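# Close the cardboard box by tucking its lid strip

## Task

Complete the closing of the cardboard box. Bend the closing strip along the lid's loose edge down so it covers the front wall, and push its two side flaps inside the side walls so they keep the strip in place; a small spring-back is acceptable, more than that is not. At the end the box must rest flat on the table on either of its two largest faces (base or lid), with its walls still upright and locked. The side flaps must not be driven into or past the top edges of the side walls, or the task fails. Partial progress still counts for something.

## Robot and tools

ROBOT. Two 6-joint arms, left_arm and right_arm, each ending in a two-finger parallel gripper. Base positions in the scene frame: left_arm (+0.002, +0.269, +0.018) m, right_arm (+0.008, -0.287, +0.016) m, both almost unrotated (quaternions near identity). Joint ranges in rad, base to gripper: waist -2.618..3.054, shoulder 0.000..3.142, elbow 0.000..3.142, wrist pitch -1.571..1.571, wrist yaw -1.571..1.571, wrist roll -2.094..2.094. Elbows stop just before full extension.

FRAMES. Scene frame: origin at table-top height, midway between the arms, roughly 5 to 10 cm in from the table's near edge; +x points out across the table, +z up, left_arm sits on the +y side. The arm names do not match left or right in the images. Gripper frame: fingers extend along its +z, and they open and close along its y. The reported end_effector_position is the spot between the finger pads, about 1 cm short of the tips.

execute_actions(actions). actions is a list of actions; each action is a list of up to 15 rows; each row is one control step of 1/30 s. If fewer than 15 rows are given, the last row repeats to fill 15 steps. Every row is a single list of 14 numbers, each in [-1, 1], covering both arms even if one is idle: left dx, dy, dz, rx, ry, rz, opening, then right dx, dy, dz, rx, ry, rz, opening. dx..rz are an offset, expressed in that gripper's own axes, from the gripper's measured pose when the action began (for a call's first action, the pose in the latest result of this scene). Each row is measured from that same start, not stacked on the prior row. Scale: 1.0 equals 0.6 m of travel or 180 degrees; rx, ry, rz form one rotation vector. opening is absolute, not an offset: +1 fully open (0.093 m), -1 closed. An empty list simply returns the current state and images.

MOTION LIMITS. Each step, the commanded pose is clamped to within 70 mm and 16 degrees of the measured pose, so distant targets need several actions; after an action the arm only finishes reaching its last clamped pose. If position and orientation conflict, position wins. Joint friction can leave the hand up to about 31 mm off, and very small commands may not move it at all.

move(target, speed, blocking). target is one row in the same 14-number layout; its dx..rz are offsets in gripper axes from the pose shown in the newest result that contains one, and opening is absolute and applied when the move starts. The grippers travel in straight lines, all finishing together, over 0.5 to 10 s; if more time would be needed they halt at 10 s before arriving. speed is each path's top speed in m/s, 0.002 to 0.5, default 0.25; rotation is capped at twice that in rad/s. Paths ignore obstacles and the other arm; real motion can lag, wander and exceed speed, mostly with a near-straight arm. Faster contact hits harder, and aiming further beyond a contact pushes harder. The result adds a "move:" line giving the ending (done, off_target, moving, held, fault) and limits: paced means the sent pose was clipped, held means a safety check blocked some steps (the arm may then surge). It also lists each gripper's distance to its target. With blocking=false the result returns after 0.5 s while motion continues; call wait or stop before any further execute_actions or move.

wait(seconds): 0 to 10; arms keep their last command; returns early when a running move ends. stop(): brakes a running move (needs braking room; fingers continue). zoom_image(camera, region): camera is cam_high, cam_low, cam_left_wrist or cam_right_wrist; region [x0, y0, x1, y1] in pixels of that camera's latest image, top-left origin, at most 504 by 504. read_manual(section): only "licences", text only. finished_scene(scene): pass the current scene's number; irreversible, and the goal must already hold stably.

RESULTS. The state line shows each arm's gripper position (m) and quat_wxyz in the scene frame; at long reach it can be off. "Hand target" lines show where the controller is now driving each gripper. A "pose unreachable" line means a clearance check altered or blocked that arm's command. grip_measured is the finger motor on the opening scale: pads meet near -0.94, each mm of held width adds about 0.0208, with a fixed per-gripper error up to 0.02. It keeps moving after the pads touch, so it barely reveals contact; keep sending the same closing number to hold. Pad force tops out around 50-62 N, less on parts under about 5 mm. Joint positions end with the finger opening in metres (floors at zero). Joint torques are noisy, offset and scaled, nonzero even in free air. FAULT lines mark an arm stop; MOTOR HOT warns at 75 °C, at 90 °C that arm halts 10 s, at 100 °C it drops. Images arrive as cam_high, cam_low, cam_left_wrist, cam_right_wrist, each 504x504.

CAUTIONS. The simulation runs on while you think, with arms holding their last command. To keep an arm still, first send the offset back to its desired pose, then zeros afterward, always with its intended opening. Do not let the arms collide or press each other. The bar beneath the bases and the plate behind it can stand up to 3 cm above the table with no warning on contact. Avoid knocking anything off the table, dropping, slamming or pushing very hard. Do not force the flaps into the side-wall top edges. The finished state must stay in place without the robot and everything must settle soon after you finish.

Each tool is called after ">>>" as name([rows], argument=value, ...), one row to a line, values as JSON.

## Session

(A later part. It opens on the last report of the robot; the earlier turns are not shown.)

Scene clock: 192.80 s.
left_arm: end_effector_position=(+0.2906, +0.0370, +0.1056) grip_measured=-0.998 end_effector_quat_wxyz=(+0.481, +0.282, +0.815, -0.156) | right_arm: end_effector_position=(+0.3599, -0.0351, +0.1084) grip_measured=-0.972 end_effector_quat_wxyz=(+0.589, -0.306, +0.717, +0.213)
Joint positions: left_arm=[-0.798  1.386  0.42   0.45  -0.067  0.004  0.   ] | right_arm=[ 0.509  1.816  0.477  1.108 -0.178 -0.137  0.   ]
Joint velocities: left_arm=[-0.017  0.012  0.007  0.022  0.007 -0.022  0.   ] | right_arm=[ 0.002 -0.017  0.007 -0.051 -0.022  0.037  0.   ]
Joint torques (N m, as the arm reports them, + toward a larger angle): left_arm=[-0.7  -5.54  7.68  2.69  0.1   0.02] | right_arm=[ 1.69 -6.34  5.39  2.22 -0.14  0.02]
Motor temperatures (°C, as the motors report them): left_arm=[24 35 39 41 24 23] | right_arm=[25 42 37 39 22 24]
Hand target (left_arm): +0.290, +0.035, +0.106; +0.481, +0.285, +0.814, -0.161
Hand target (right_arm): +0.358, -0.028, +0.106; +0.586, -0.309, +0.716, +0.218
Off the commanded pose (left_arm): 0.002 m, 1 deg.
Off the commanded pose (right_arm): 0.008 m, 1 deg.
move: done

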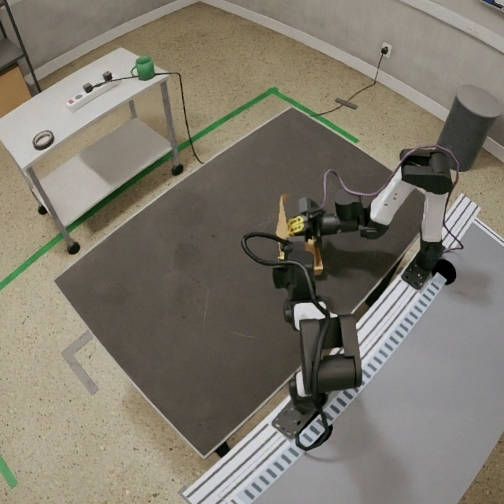

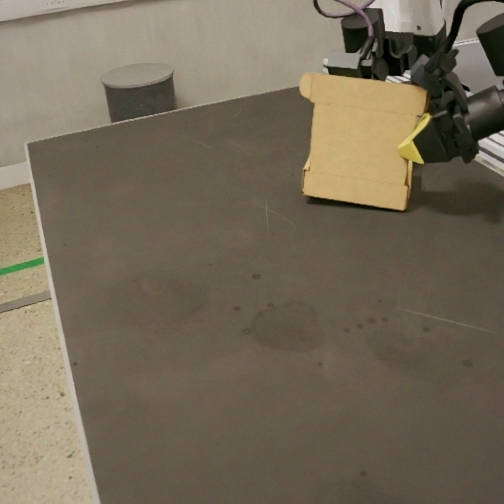

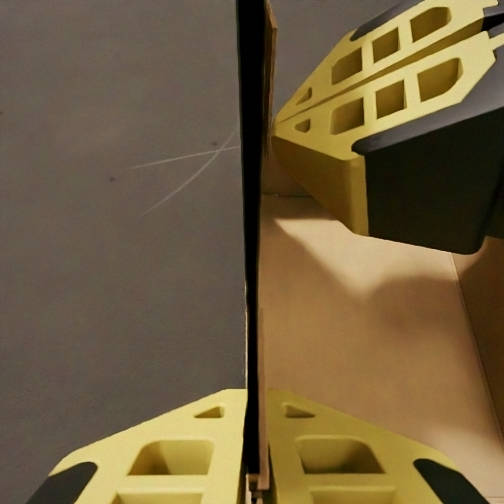

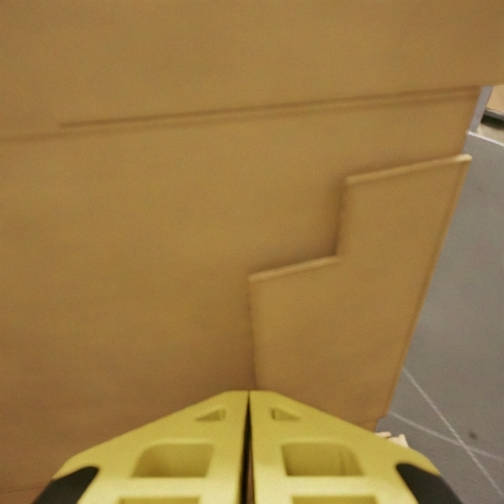

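>>> move(target=[0,0,0,0,0,0,-1, -0.05,0,-0.2,0,0,0,-1], speed=0.15)

Scene clock: 202.13 s.
left_arm: end_effector_position=(+0.2913, +0.0379, +0.1057) grip_measured=-0.998 end_effector_quat_wxyz=(+0.482, +0.281, +0.816, -0.153) | right_arm: end_effector_position=(+0.2823, -0.1077, +0.1728) grip_measured=-0.972 end_effector_quat_wxyz=(+0.597, -0.303, +0.712, +0.211)
Joint positions: left_arm=[-0.798  1.386  0.42   0.45  -0.074  0.004  0.   ] | right_arm=[ 0.408  1.004  0.222  0.566 -0.269 -0.16   0.   ]
Joint velocities: left_arm=[-0.002  0.012  0.007 -0.081 -0.051 -0.007  0.   ] | right_arm=[ 0.002  0.007  0.007  0.007  0.022 -0.037  0.   ]
Joint torques (N m, as the arm reports them, + toward a larger angle): left_arm=[-0.58 -5.35  7.52  2.64  0.02  0.05] | right_arm=[-0.7  -3.15  6.34  1.98 -0.33 -0.14]
Motor temperatures (°C, as the motors report them): left_arm=[24 35 39 41 24 23] | right_arm=[25 41 37 40 22 24]
Hand target (left_arm): +0.291, +0.037, +0.106; +0.481, +0.282, +0.815, -0.155
Hand target (right_arm): +0.279, -0.110, +0.167; +0.589, -0.307, +0.717, +0.212
Off the commanded pose (left_arm): 0.001 m, 0 deg.
Off the commanded pose (right_arm): 0.010 m, 1 deg.
move: done

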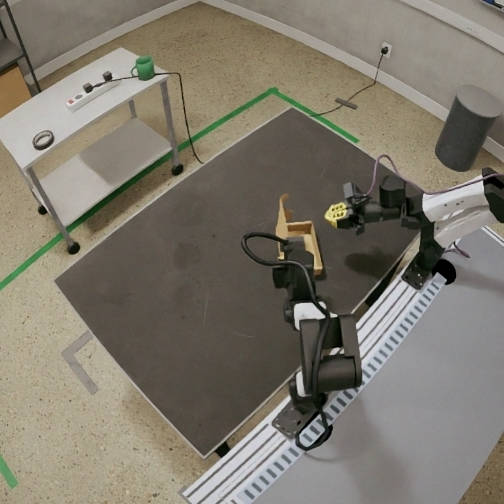

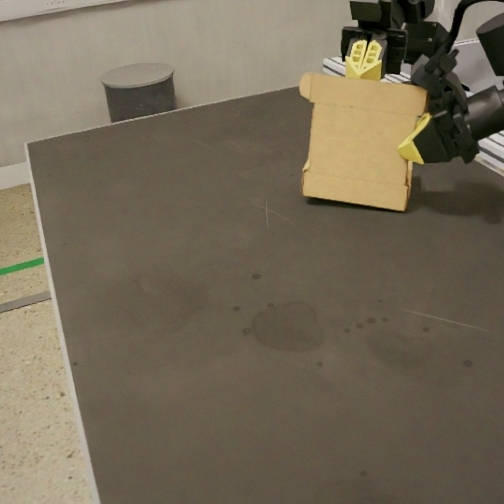

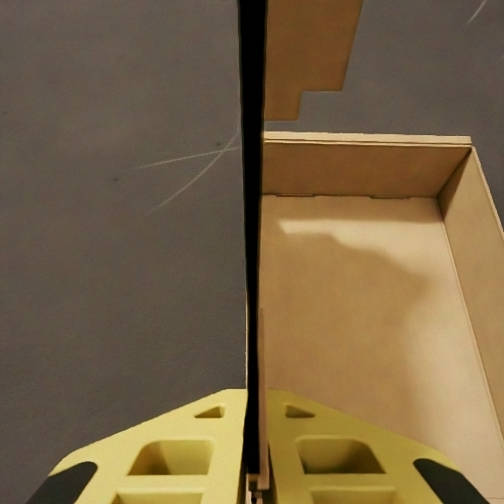

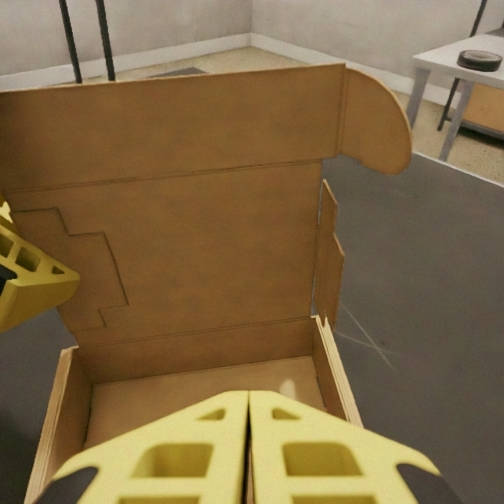

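>>> move(target=[0,0,0,0,0,0,-1, 0.13,-0.082,0.045,-0.058,0.185,0.015,-0.2], speed=0.15)

Scene clock: 245.47 s.
left_arm: end_effector_position=(+0.2913, +0.0379, +0.1057) grip_measured=-0.998 end_effector_quat_wxyz=(+0.482, +0.281, +0.816, -0.153) | right_arm: end_effector_position=(+0.3268, -0.1392, +0.0913) grip_measured=-0.202 end_effector_quat_wxyz=(+0.338, -0.389, +0.838, +0.180)
Joint positions: left_arm=[-0.798  1.386  0.42   0.45  -0.074  0.004  0.   ] | right_arm=[ 0.187  1.432  0.697 -0.178 -0.434 -0.494  0.036]
Joint velocities: left_arm=[ 0.007  0.002  0.017  0.022 -0.037 -0.095  0.   ] | right_arm=[0.002 0.002 0.007 0.051 0.037 0.022 0.   ]
Joint torques (N m, as the arm reports them, + toward a larger angle): left_arm=[-0.63 -5.38  7.57  2.65 -0.01  0.07] | right_arm=[-0.53 -4.66  7.97  1.3  -0.4  -0.13]
Motor temperatures (°C, as the motors report them): left_arm=[24 35 39 41 24 23] | right_arm=[25 36 39 40 22 24]
Hand target (left_arm): +0.291, +0.038, +0.106; +0.482, +0.281, +0.816, -0.153
Hand target (right_arm): +0.330, -0.140, +0.091; +0.332, -0.388, +0.840, +0.183
Off the commanded pose (left_arm): 0.000 m, 0 deg.
Off the commanded pose (right_arm): 0.003 m, 2 deg.
move: done

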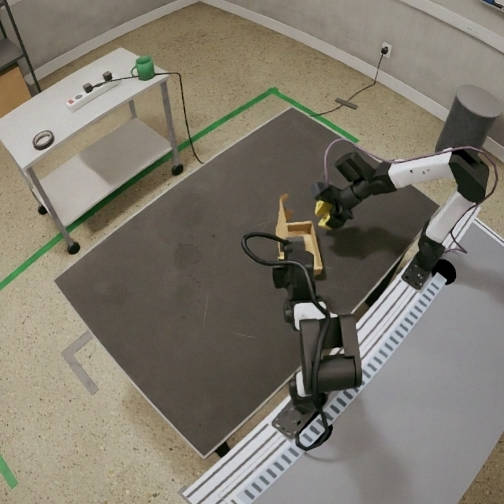

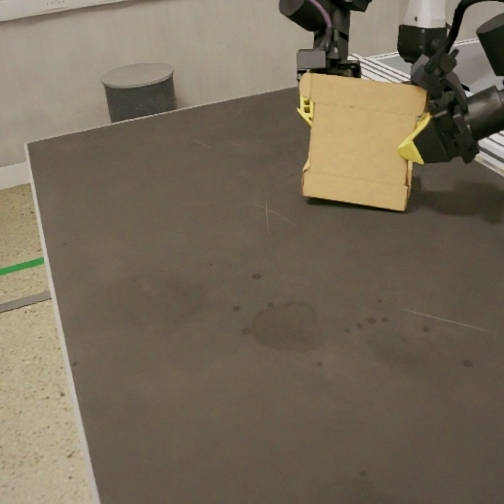

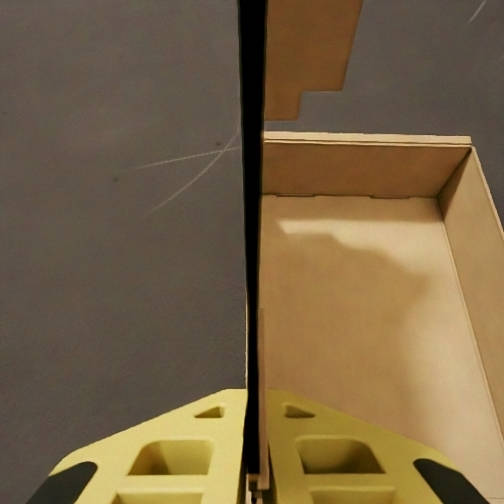

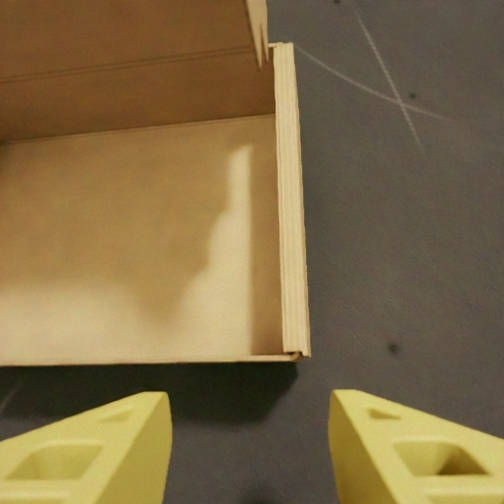

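>>> move(target=[0,0,0,0,0,0,-1, -0.025,-0.028,0.09,0,0,0,-0.2], speed=0.08)

Scene clock: 252.87 s.
left_arm: end_effector_position=(+0.2955, +0.0457, +0.1036) grip_measured=-0.998 end_effector_quat_wxyz=(+0.483, +0.266, +0.823, -0.134) | right_arm: end_effector_position=(+0.3604, -0.1129, +0.0655) grip_measured=-0.202 end_effector_quat_wxyz=(+0.335, -0.388, +0.837, +0.192)
Joint positions: left_arm=[-0.795  1.386  0.42   0.439 -0.117 -0.005  0.   ] | right_arm=[ 0.232  1.655  0.786 -0.033 -0.43  -0.449  0.036]
Joint velocities: left_arm=[ 0.012  0.007 -0.007 -0.11  -0.022 -0.007  0.   ] | right_arm=[-0.007  0.007 -0.007  0.022  0.037 -0.037 -0.001]
Joint torques (N m, as the arm reports them, + toward a larger angle): left_arm=[-1.03 -5.5   7.69  2.76  0.36  0.14] | right_arm=[ 1.2  -5.79  7.25  1.72 -0.05 -0.06]
Motor temperatures (°C, as the motors report them): left_arm=[24 35 39 42 24 23] | right_arm=[25 35 40 39 22 24]
Hand target (left_arm): +0.291, +0.038, +0.106; +0.482, +0.281, +0.816, -0.152
Hand target (right_arm): +0.369, -0.110, +0.063; +0.338, -0.388, +0.838, +0.181
Off the commanded pose (left_arm): 0.009 m, 3 deg.
Off the commanded pose (right_arm): 0.010 m, 1 deg.
move: off_target (left_arm)

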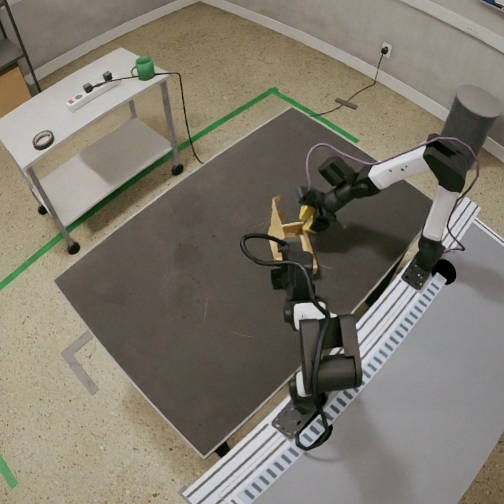

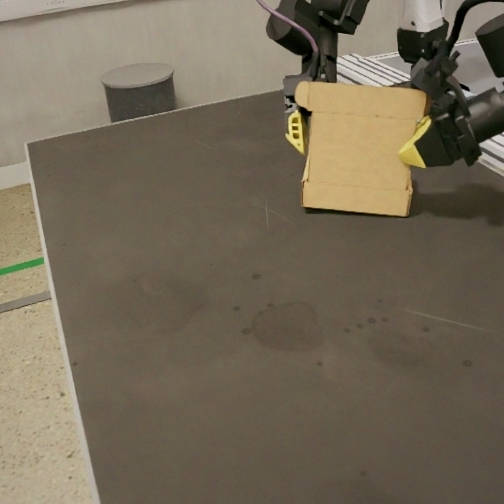

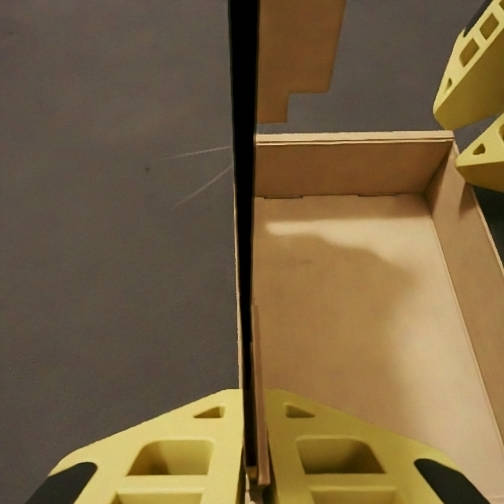

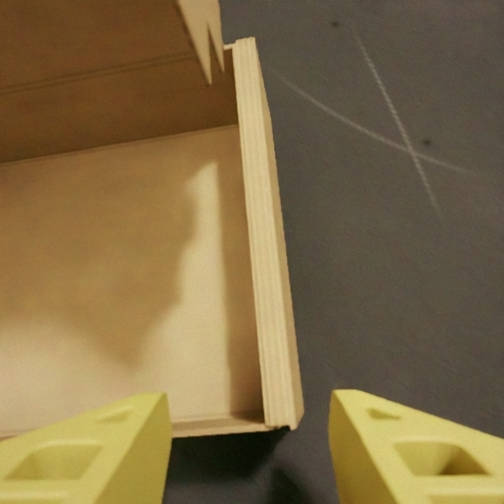

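>>> move(target=[0,0,0,0,0,0,-1, 0.05,-0.05,-0.2,0,0,0,-1], speed=0.2)

>>> move(target=[0.033,-0.075,0.018,-0.135,0,0.243,-1, 0,0,0,0,0,0,-1], speed=0.08)

Scene clock: 273.03 s.
left_arm: end_effector_position=(+0.2977, +0.0395, +0.1125) grip_measured=-0.998 end_effector_quat_wxyz=(+0.493, +0.265, +0.816, -0.144) | right_arm: end_effector_position=(+0.3199, -0.2154, +0.1208) grip_measured=-0.972 end_effector_quat_wxyz=(+0.330, -0.390, +0.837, +0.198)
Joint positions: left_arm=[-0.801  1.385  0.433  0.453 -0.111 -0.01   0.   ] | right_arm=[-0.134  1.374  0.82  -0.548 -0.638 -0.812  0.   ]
Joint velocities: left_arm=[-0.012  0.012 -0.012 -0.007 -0.066 -0.022  0.   ] | right_arm=[ 0.007  0.002  0.002 -0.051 -0.007  0.051  0.   ]
Joint torques (N m, as the arm reports them, + toward a larger angle): left_arm=[-0.05 -5.3   6.66  2.53 -0.16  0.12] | right_arm=[-0.31 -5.87  7.99  0.92 -0.33 -0.15]
Motor temperatures (°C, as the motors report them): left_arm=[24 35 39 42 24 23] | right_arm=[25 36 41 39 22 24]
Hand target (left_arm): +0.295, +0.046, +0.104; +0.483, +0.266, +0.823, -0.134
Hand target (right_arm): +0.322, -0.220, +0.126; +0.331, -0.391, +0.838, +0.188
Off the commanded pose (left_arm): 0.011 m, 2 deg.
Off the commanded pose (right_arm): 0.006 m, 1 deg.
move: off_target (left_arm)

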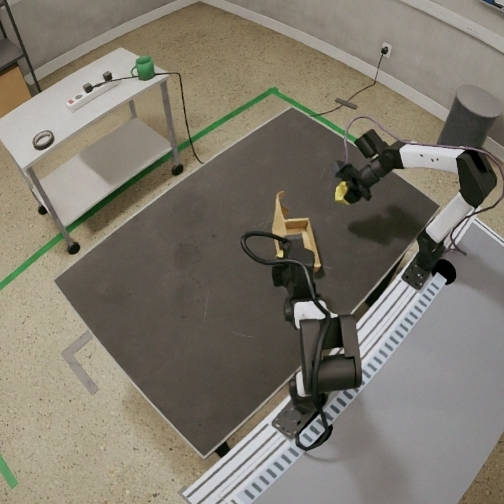

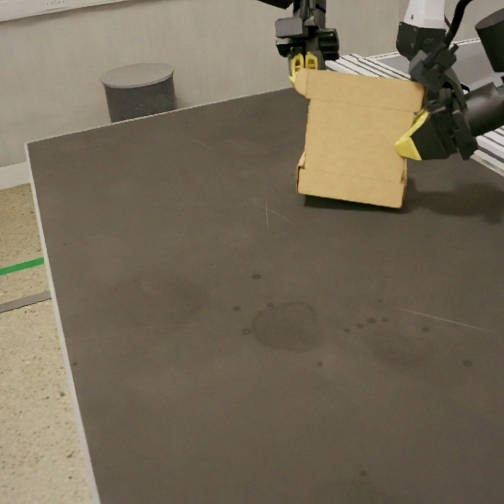

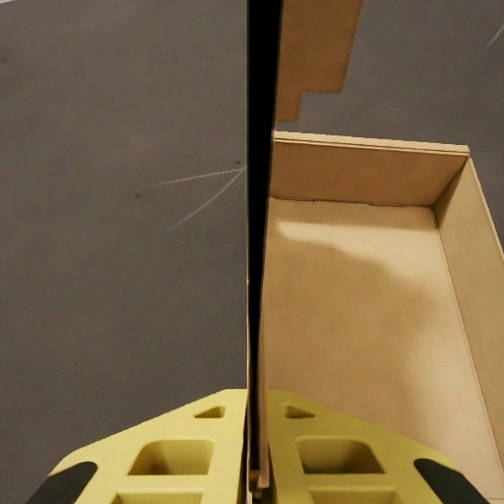

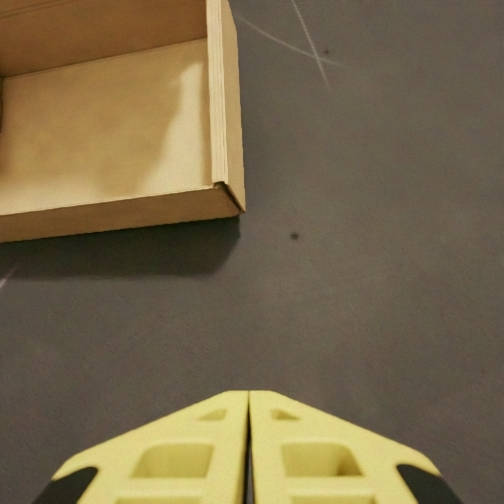

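Scene clock: 278.87 s.
left_arm: end_effector_position=(+0.2703, +0.0098, +0.0898) grip_measured=-0.998 end_effector_quat_wxyz=(+0.550, +0.439, +0.676, +0.218) | right_arm: end_effector_position=(+0.3199, -0.2154, +0.1208) grip_measured=-0.972 end_effector_quat_wxyz=(+0.330, -0.390, +0.837, +0.198)
Joint positions: left_arm=[-1.211  1.744  0.446  0.816 -0.875  0.593  0.   ] | right_arm=[-0.134  1.374  0.82  -0.548 -0.638 -0.812  0.   ]
Joint velocities: left_arm=[ 0.002  0.012  0.002 -0.066 -0.037  0.022  0.   ] | right_arm=[ 0.017  0.007 -0.002  0.022  0.051 -0.022  0.   ]
Joint torques (N m, as the arm reports them, + toward a larger angle): left_arm=[-1.37 -5.36  7.31  2.58 -0.27  0.04] | right_arm=[ 0.21 -5.44  6.65  1.09 -0.44 -0.08]
Motor temperatures (°C, as the motors report them): left_arm=[24 35 39 42 24 23] | right_arm=[25 36 41 38 22 24]
Hand target (left_arm): +0.271, +0.002, +0.090; +0.554, +0.440, +0.672, +0.219
Hand target (right_arm): +0.320, -0.215, +0.121; +0.330, -0.390, +0.837, +0.198
Off the commanded pose (left_arm): 0.007 m, 1 deg.
Off the commanded pose (right_arm): 0.000 m, 0 deg.
move: done

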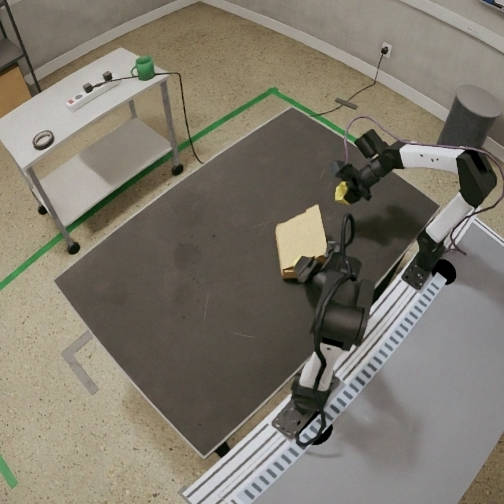

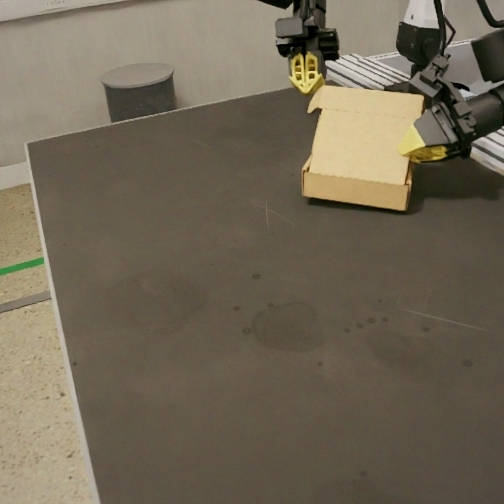

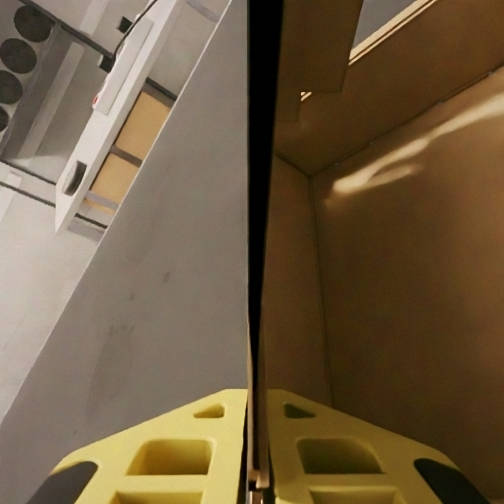

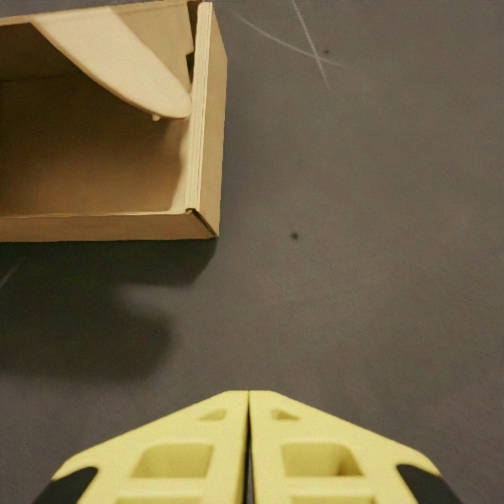

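>>> move(target=[0,0,0,0,0,0,-1, -0.26,0.142,0.047,0,0.25,0,-1], speed=0.2)

>>> move(target=[0,0,0,0,0,0,-1, 0,0,0.13,0,0,0,-1], speed=0.1)

Scene clock: 289.90 s.
left_arm: end_effector_position=(+0.2705, +0.0098, +0.0904) grip_measured=-0.998 end_effector_quat_wxyz=(+0.550, +0.439, +0.676, +0.219) | right_arm: end_effector_position=(+0.3383, -0.0650, +0.2195) grip_measured=-0.972 end_effector_quat_wxyz=(+0.066, -0.431, +0.899, +0.054)
Joint positions: left_arm=[-1.211  1.744  0.446  0.82  -0.876  0.596  0.   ] | right_arm=[ 0.539  1.99   2.1   -1.539 -0.049 -0.303  0.   ]
Joint velocities: left_arm=[-0.002 -0.017 -0.002  0.066  0.022 -0.022  0.   ] | right_arm=[-0.012 -0.002 -0.012 -0.051 -0.037 -0.095  0.   ]
Joint torques (N m, as the arm reports them, + toward a larger angle): left_arm=[-0.71 -7.25  5.69  2.33 -0.23 -0.06] | right_arm=[ 1.28 -9.67  7.21  0.38 -0.03  0.03]
Motor temperatures (°C, as the motors report them): left_arm=[24 35 39 42 24 23] | right_arm=[25 36 41 37 22 24]
Hand target (left_arm): +0.270, +0.010, +0.090; +0.550, +0.440, +0.676, +0.218
Hand target (right_arm): +0.337, -0.062, +0.218; +0.060, -0.432, +0.898, +0.047
Off the commanded pose (left_arm): 0.001 m, 0 deg.
Off the commanded pose (right_arm): 0.002 m, 10 deg.
joint sent to its limit (right arm) — the command would take joint 4 (wrist pitch) past its lower limit, so that joint was sent only as far as its limit.
move: off_target (right_arm)

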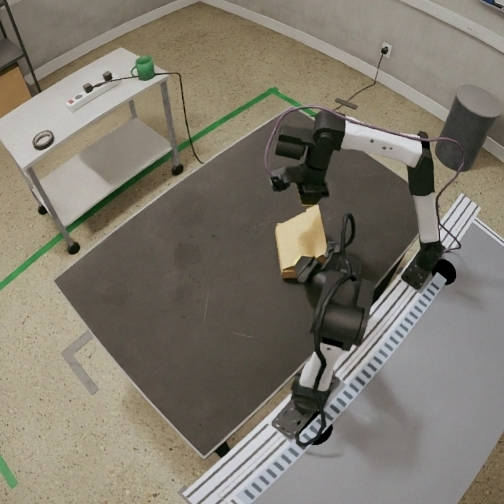

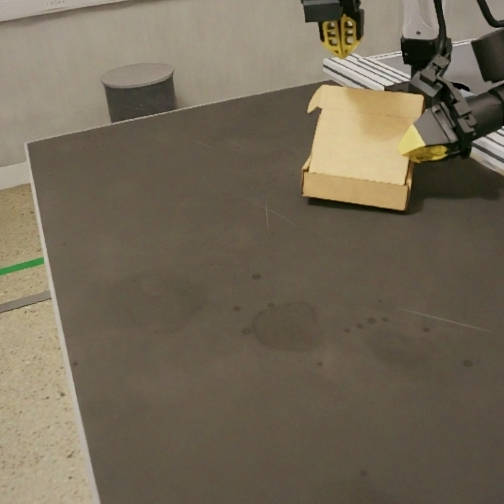

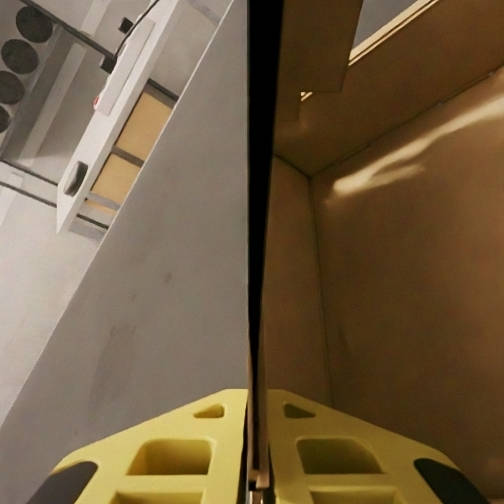

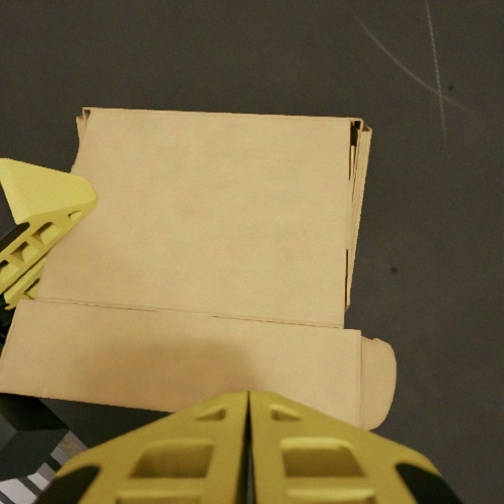

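Scene clock: 291.27 s.
left_arm: end_effector_position=(+0.2705, +0.0098, +0.0904) grip_measured=-0.998 end_effector_quat_wxyz=(+0.550, +0.439, +0.676, +0.219) | right_arm: end_effector_position=(+0.3476, -0.0553, +0.1450) grip_measured=-0.972 end_effector_quat_wxyz=(+0.067, -0.428, +0.900, +0.054)
Joint positions: left_arm=[-1.211  1.744  0.446  0.82  -0.876  0.596  0.   ] | right_arm=[ 0.539  1.978  1.781 -1.228 -0.049 -0.297  0.   ]
Joint velocities: left_arm=[-0.007  0.002  0.012  0.081 -0.037 -0.051  0.   ] | right_arm=[-0.007 -0.012  0.012 -0.007  0.051  0.022  0.   ]
Joint torques (N m, as the arm reports them, + toward a larger angle): left_arm=[-0.74 -7.29  5.71  2.39 -0.24  0.01] | right_arm=[  1.2  -12.01   4.91   0.66  -0.13   0.  ]
Motor temperatures (°C, as the motors report them): left_arm=[24 35 39 42 24 23] | right_arm=[25 36 41 37 22 24]
Hand target (left_arm): +0.271, +0.010, +0.090; +0.550, +0.439, +0.676, +0.219
Hand target (right_arm): +0.342, -0.053, +0.143; +0.066, -0.431, +0.899, +0.054
Off the commanded pose (left_arm): 0.000 m, 0 deg.
Off the commanded pose (right_arm): 0.005 m, 0 deg.
move: done

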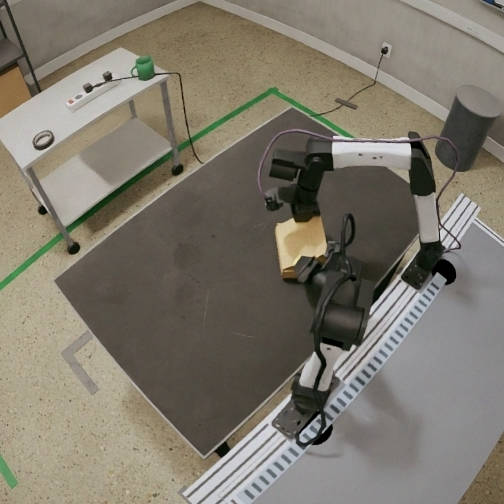

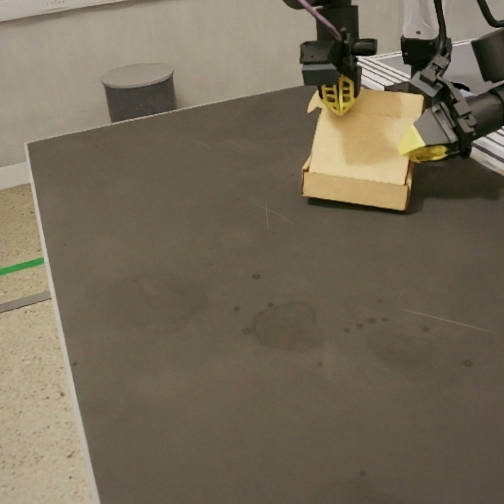

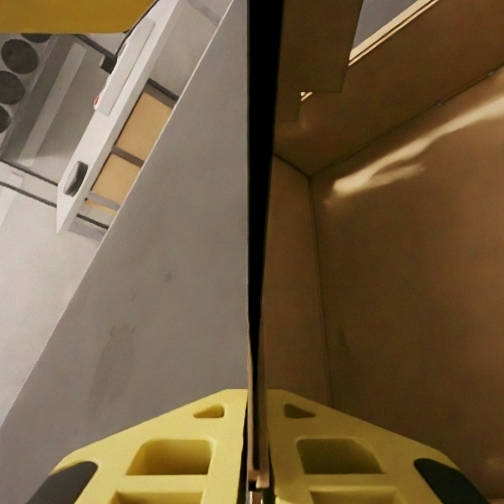

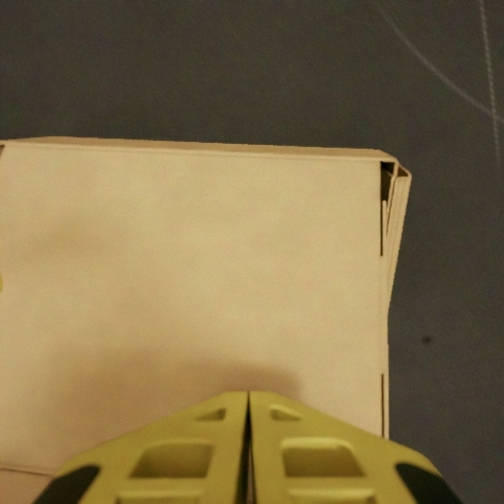

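Release left slightly and withdraw; lower right a bit.

>>> move(target=[0,0,0,0,0,0,-0.7, 0,0,0.03,0,0,0,-1], speed=0.05)

>>> move(target=[0.05,0,-0.12,0,0,0,-0.7, 0,0,0,0,0,0,-1], speed=0.1)

>>> move(target=[0,0,0,0,0,0,-1, 0.02,0,0.115,0,0,0,-1], speed=0.05)

Scene clock: 296.40 s.
left_arm: end_effector_position=(+0.2705, +0.0098, +0.0904) grip_measured=-0.701 end_effector_quat_wxyz=(+0.550, +0.439, +0.676, +0.219) | right_arm: end_effector_position=(+0.3518, -0.0521, +0.1375) grip_measured=-0.972 end_effector_quat_wxyz=(+0.077, -0.427, +0.899, +0.055)
Joint positions: left_arm=[-1.211  1.744  0.446  0.82  -0.876  0.596  0.012] | right_arm=[ 0.539  1.978  1.748 -1.175 -0.049 -0.297  0.   ]
Joint velocities: left_arm=[ 0.002  0.007 -0.012 -0.051 -0.022 -0.081 -0.   ] | right_arm=[-0.012 -0.012 -0.007 -0.037 -0.037 -0.037  0.   ]
Joint torques (N m, as the arm reports them, + toward a larger angle): left_arm=[-0.69 -7.15  5.54  2.42 -0.22  0.  ] | right_arm=[  0.36 -10.62   4.98   0.73  -0.18  -0.05]
Motor temperatures (°C, as the motors report them): left_arm=[24 35 39 42 24 23] | right_arm=[25 38 40 36 22 24]
Hand target (left_arm): +0.271, +0.010, +0.090; +0.550, +0.439, +0.676, +0.219
Hand target (right_arm): +0.348, -0.053, +0.127; +0.067, -0.428, +0.900, +0.054
Off the commanded pose (left_arm): 0.000 m, 0 deg.
Off the commanded pose (right_arm): 0.011 m, 1 deg.
move: off_target (right_arm)

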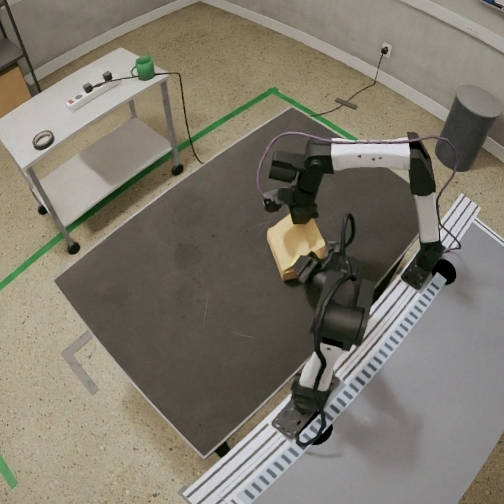

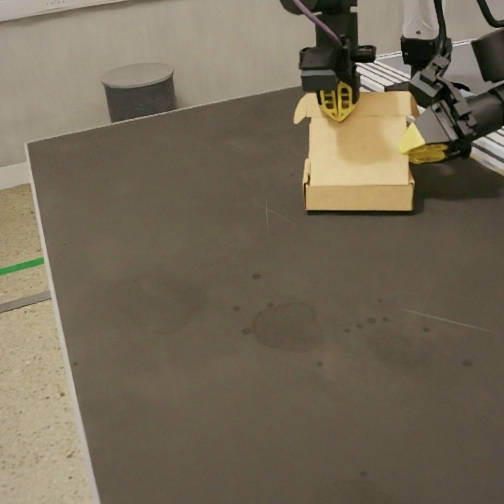

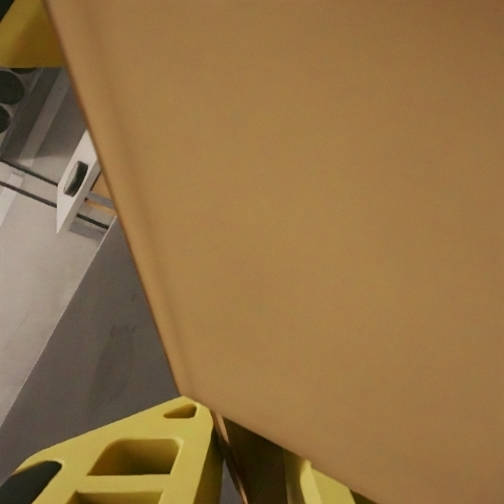

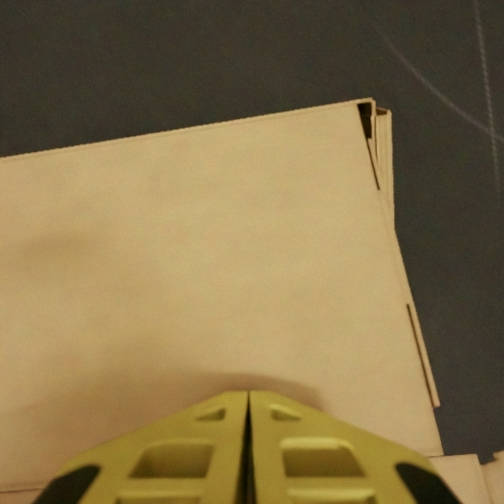

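Scene clock: 297.87 s.
left_arm: end_effector_position=(+0.2062, +0.0447, +0.0957) grip_measured=-0.701 end_effector_quat_wxyz=(+0.553, +0.437, +0.675, +0.218) | right_arm: end_effector_position=(+0.3519, -0.0521, +0.1376) grip_measured=-0.972 end_effector_quat_wxyz=(+0.077, -0.427, +0.899, +0.055)
Joint positions: left_arm=[-1.428  1.488  0.277  0.572 -1.061  0.394  0.012] | right_arm=[ 0.539  1.978  1.748 -1.174 -0.049 -0.297  0.   ]
Joint velocities: left_arm=[-0.007 -0.017 -0.012  0.022 -0.066 -0.007  0.   ] | right_arm=[-0.002 -0.007 -0.007  0.051 -0.037 -0.022  0.   ]
Joint torques (N m, as the arm reports them, + toward a larger angle): left_arm=[-1.58 -6.49  4.9   1.92 -0.4  -0.04] | right_arm=[  0.23 -11.42   6.51   0.61  -0.14  -0.08]
Motor temperatures (°C, as the motors report them): left_arm=[24 36 38 41 24 23] | right_arm=[25 38 40 36 22 24]
Hand target (left_arm): +0.203, +0.049, +0.095; +0.552, +0.439, +0.674, +0.219
Hand target (right_arm): +0.352, -0.052, +0.138; +0.077, -0.427, +0.899, +0.055
Off the commanded pose (left_arm): 0.005 m, 0 deg.
Off the commanded pose (right_arm): 0.000 m, 0 deg.
move: done

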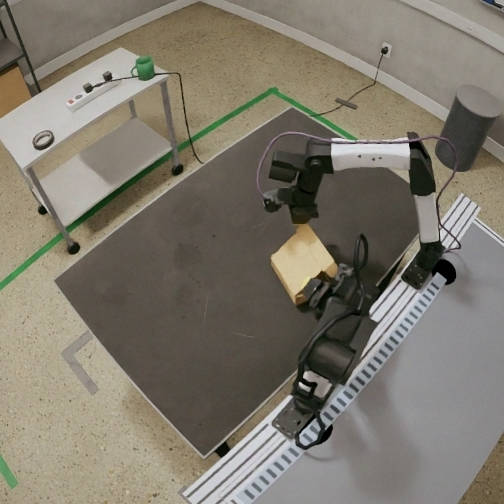

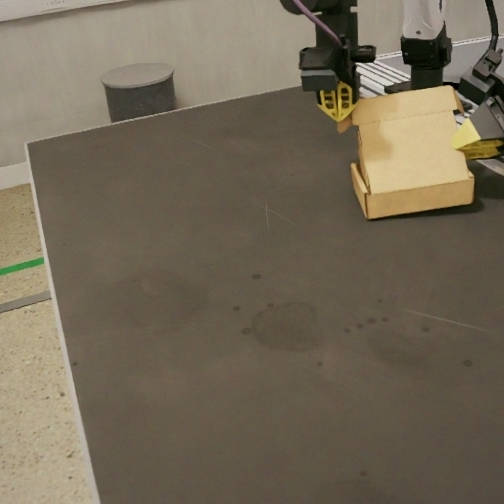

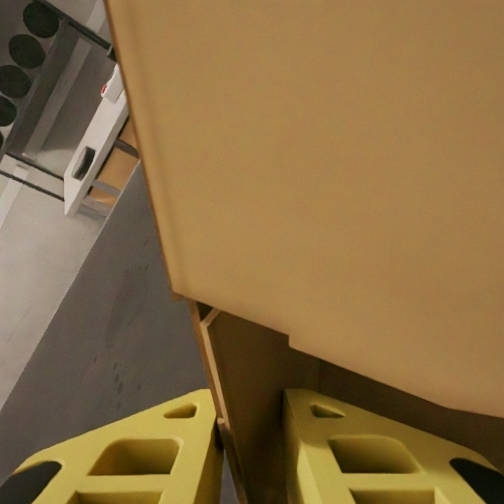

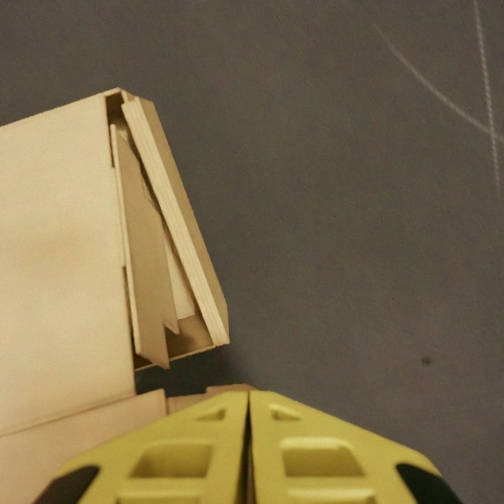

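Scene clock: 299.50 s.
left_arm: end_effector_position=(+0.2065, +0.0467, +0.0954) grip_measured=-0.998 end_effector_quat_wxyz=(+0.547, +0.448, +0.667, +0.233) | right_arm: end_effector_position=(+0.3510, -0.0506, +0.0932) grip_measured=-0.972 end_effector_quat_wxyz=(+0.088, -0.427, +0.898, +0.057)
Joint positions: left_arm=[-1.428  1.488  0.277  0.564 -1.07   0.429  0.   ] | right_arm=[ 0.539  1.972  1.558 -0.969 -0.049 -0.297  0.   ]
Joint velocities: left_arm=[ 0.002  0.012 -0.007 -0.037 -0.051 -0.007  0.   ] | right_arm=[-0.012 -0.002 -0.002  0.066 -0.007 -0.066  0.   ]
Joint torques (N m, as the arm reports them, + toward a larger angle): left_arm=[-0.62 -4.92  5.92  2.26 -0.23 -0.35] | right_arm=[ 0.26 -8.81  3.35  1.2  -0.13 -0.1 ]
Motor temperatures (°C, as the motors report them): left_arm=[24 35 38 41 24 23] | right_arm=[25 38 40 36 22 24]
Hand target (left_arm): +0.206, +0.045, +0.096; +0.553, +0.437, +0.675, +0.218
Hand target (right_arm): +0.348, -0.051, +0.068; +0.076, -0.428, +0.899, +0.055
Off the commanded pose (left_arm): 0.002 m, 2 deg.
Off the commanded pose (right_arm): 0.026 m, 1 deg.
move: off_target (right_arm)

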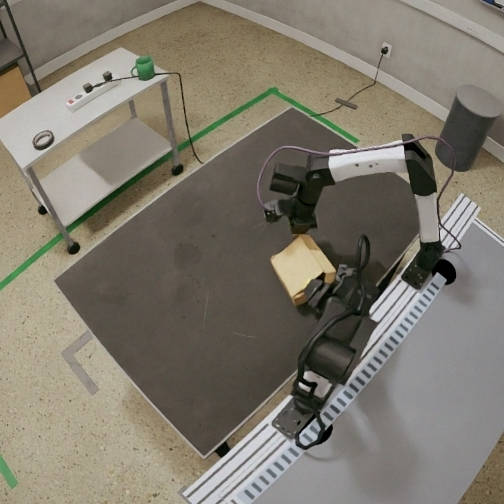

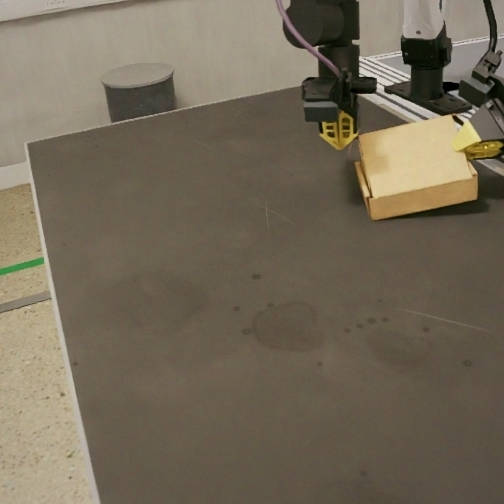

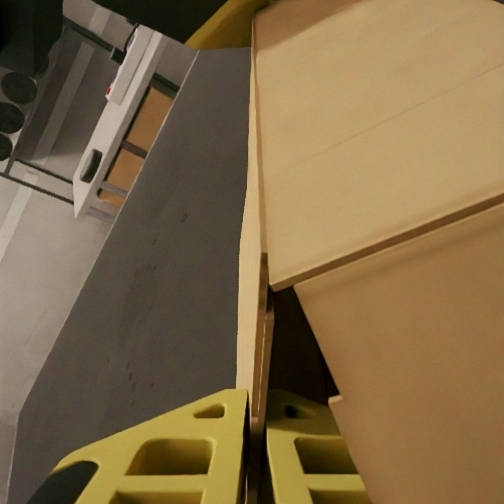

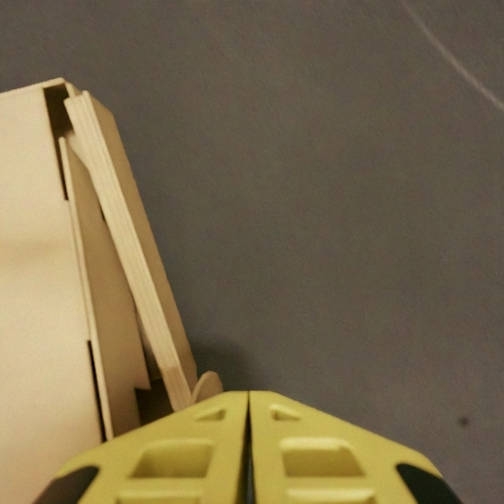

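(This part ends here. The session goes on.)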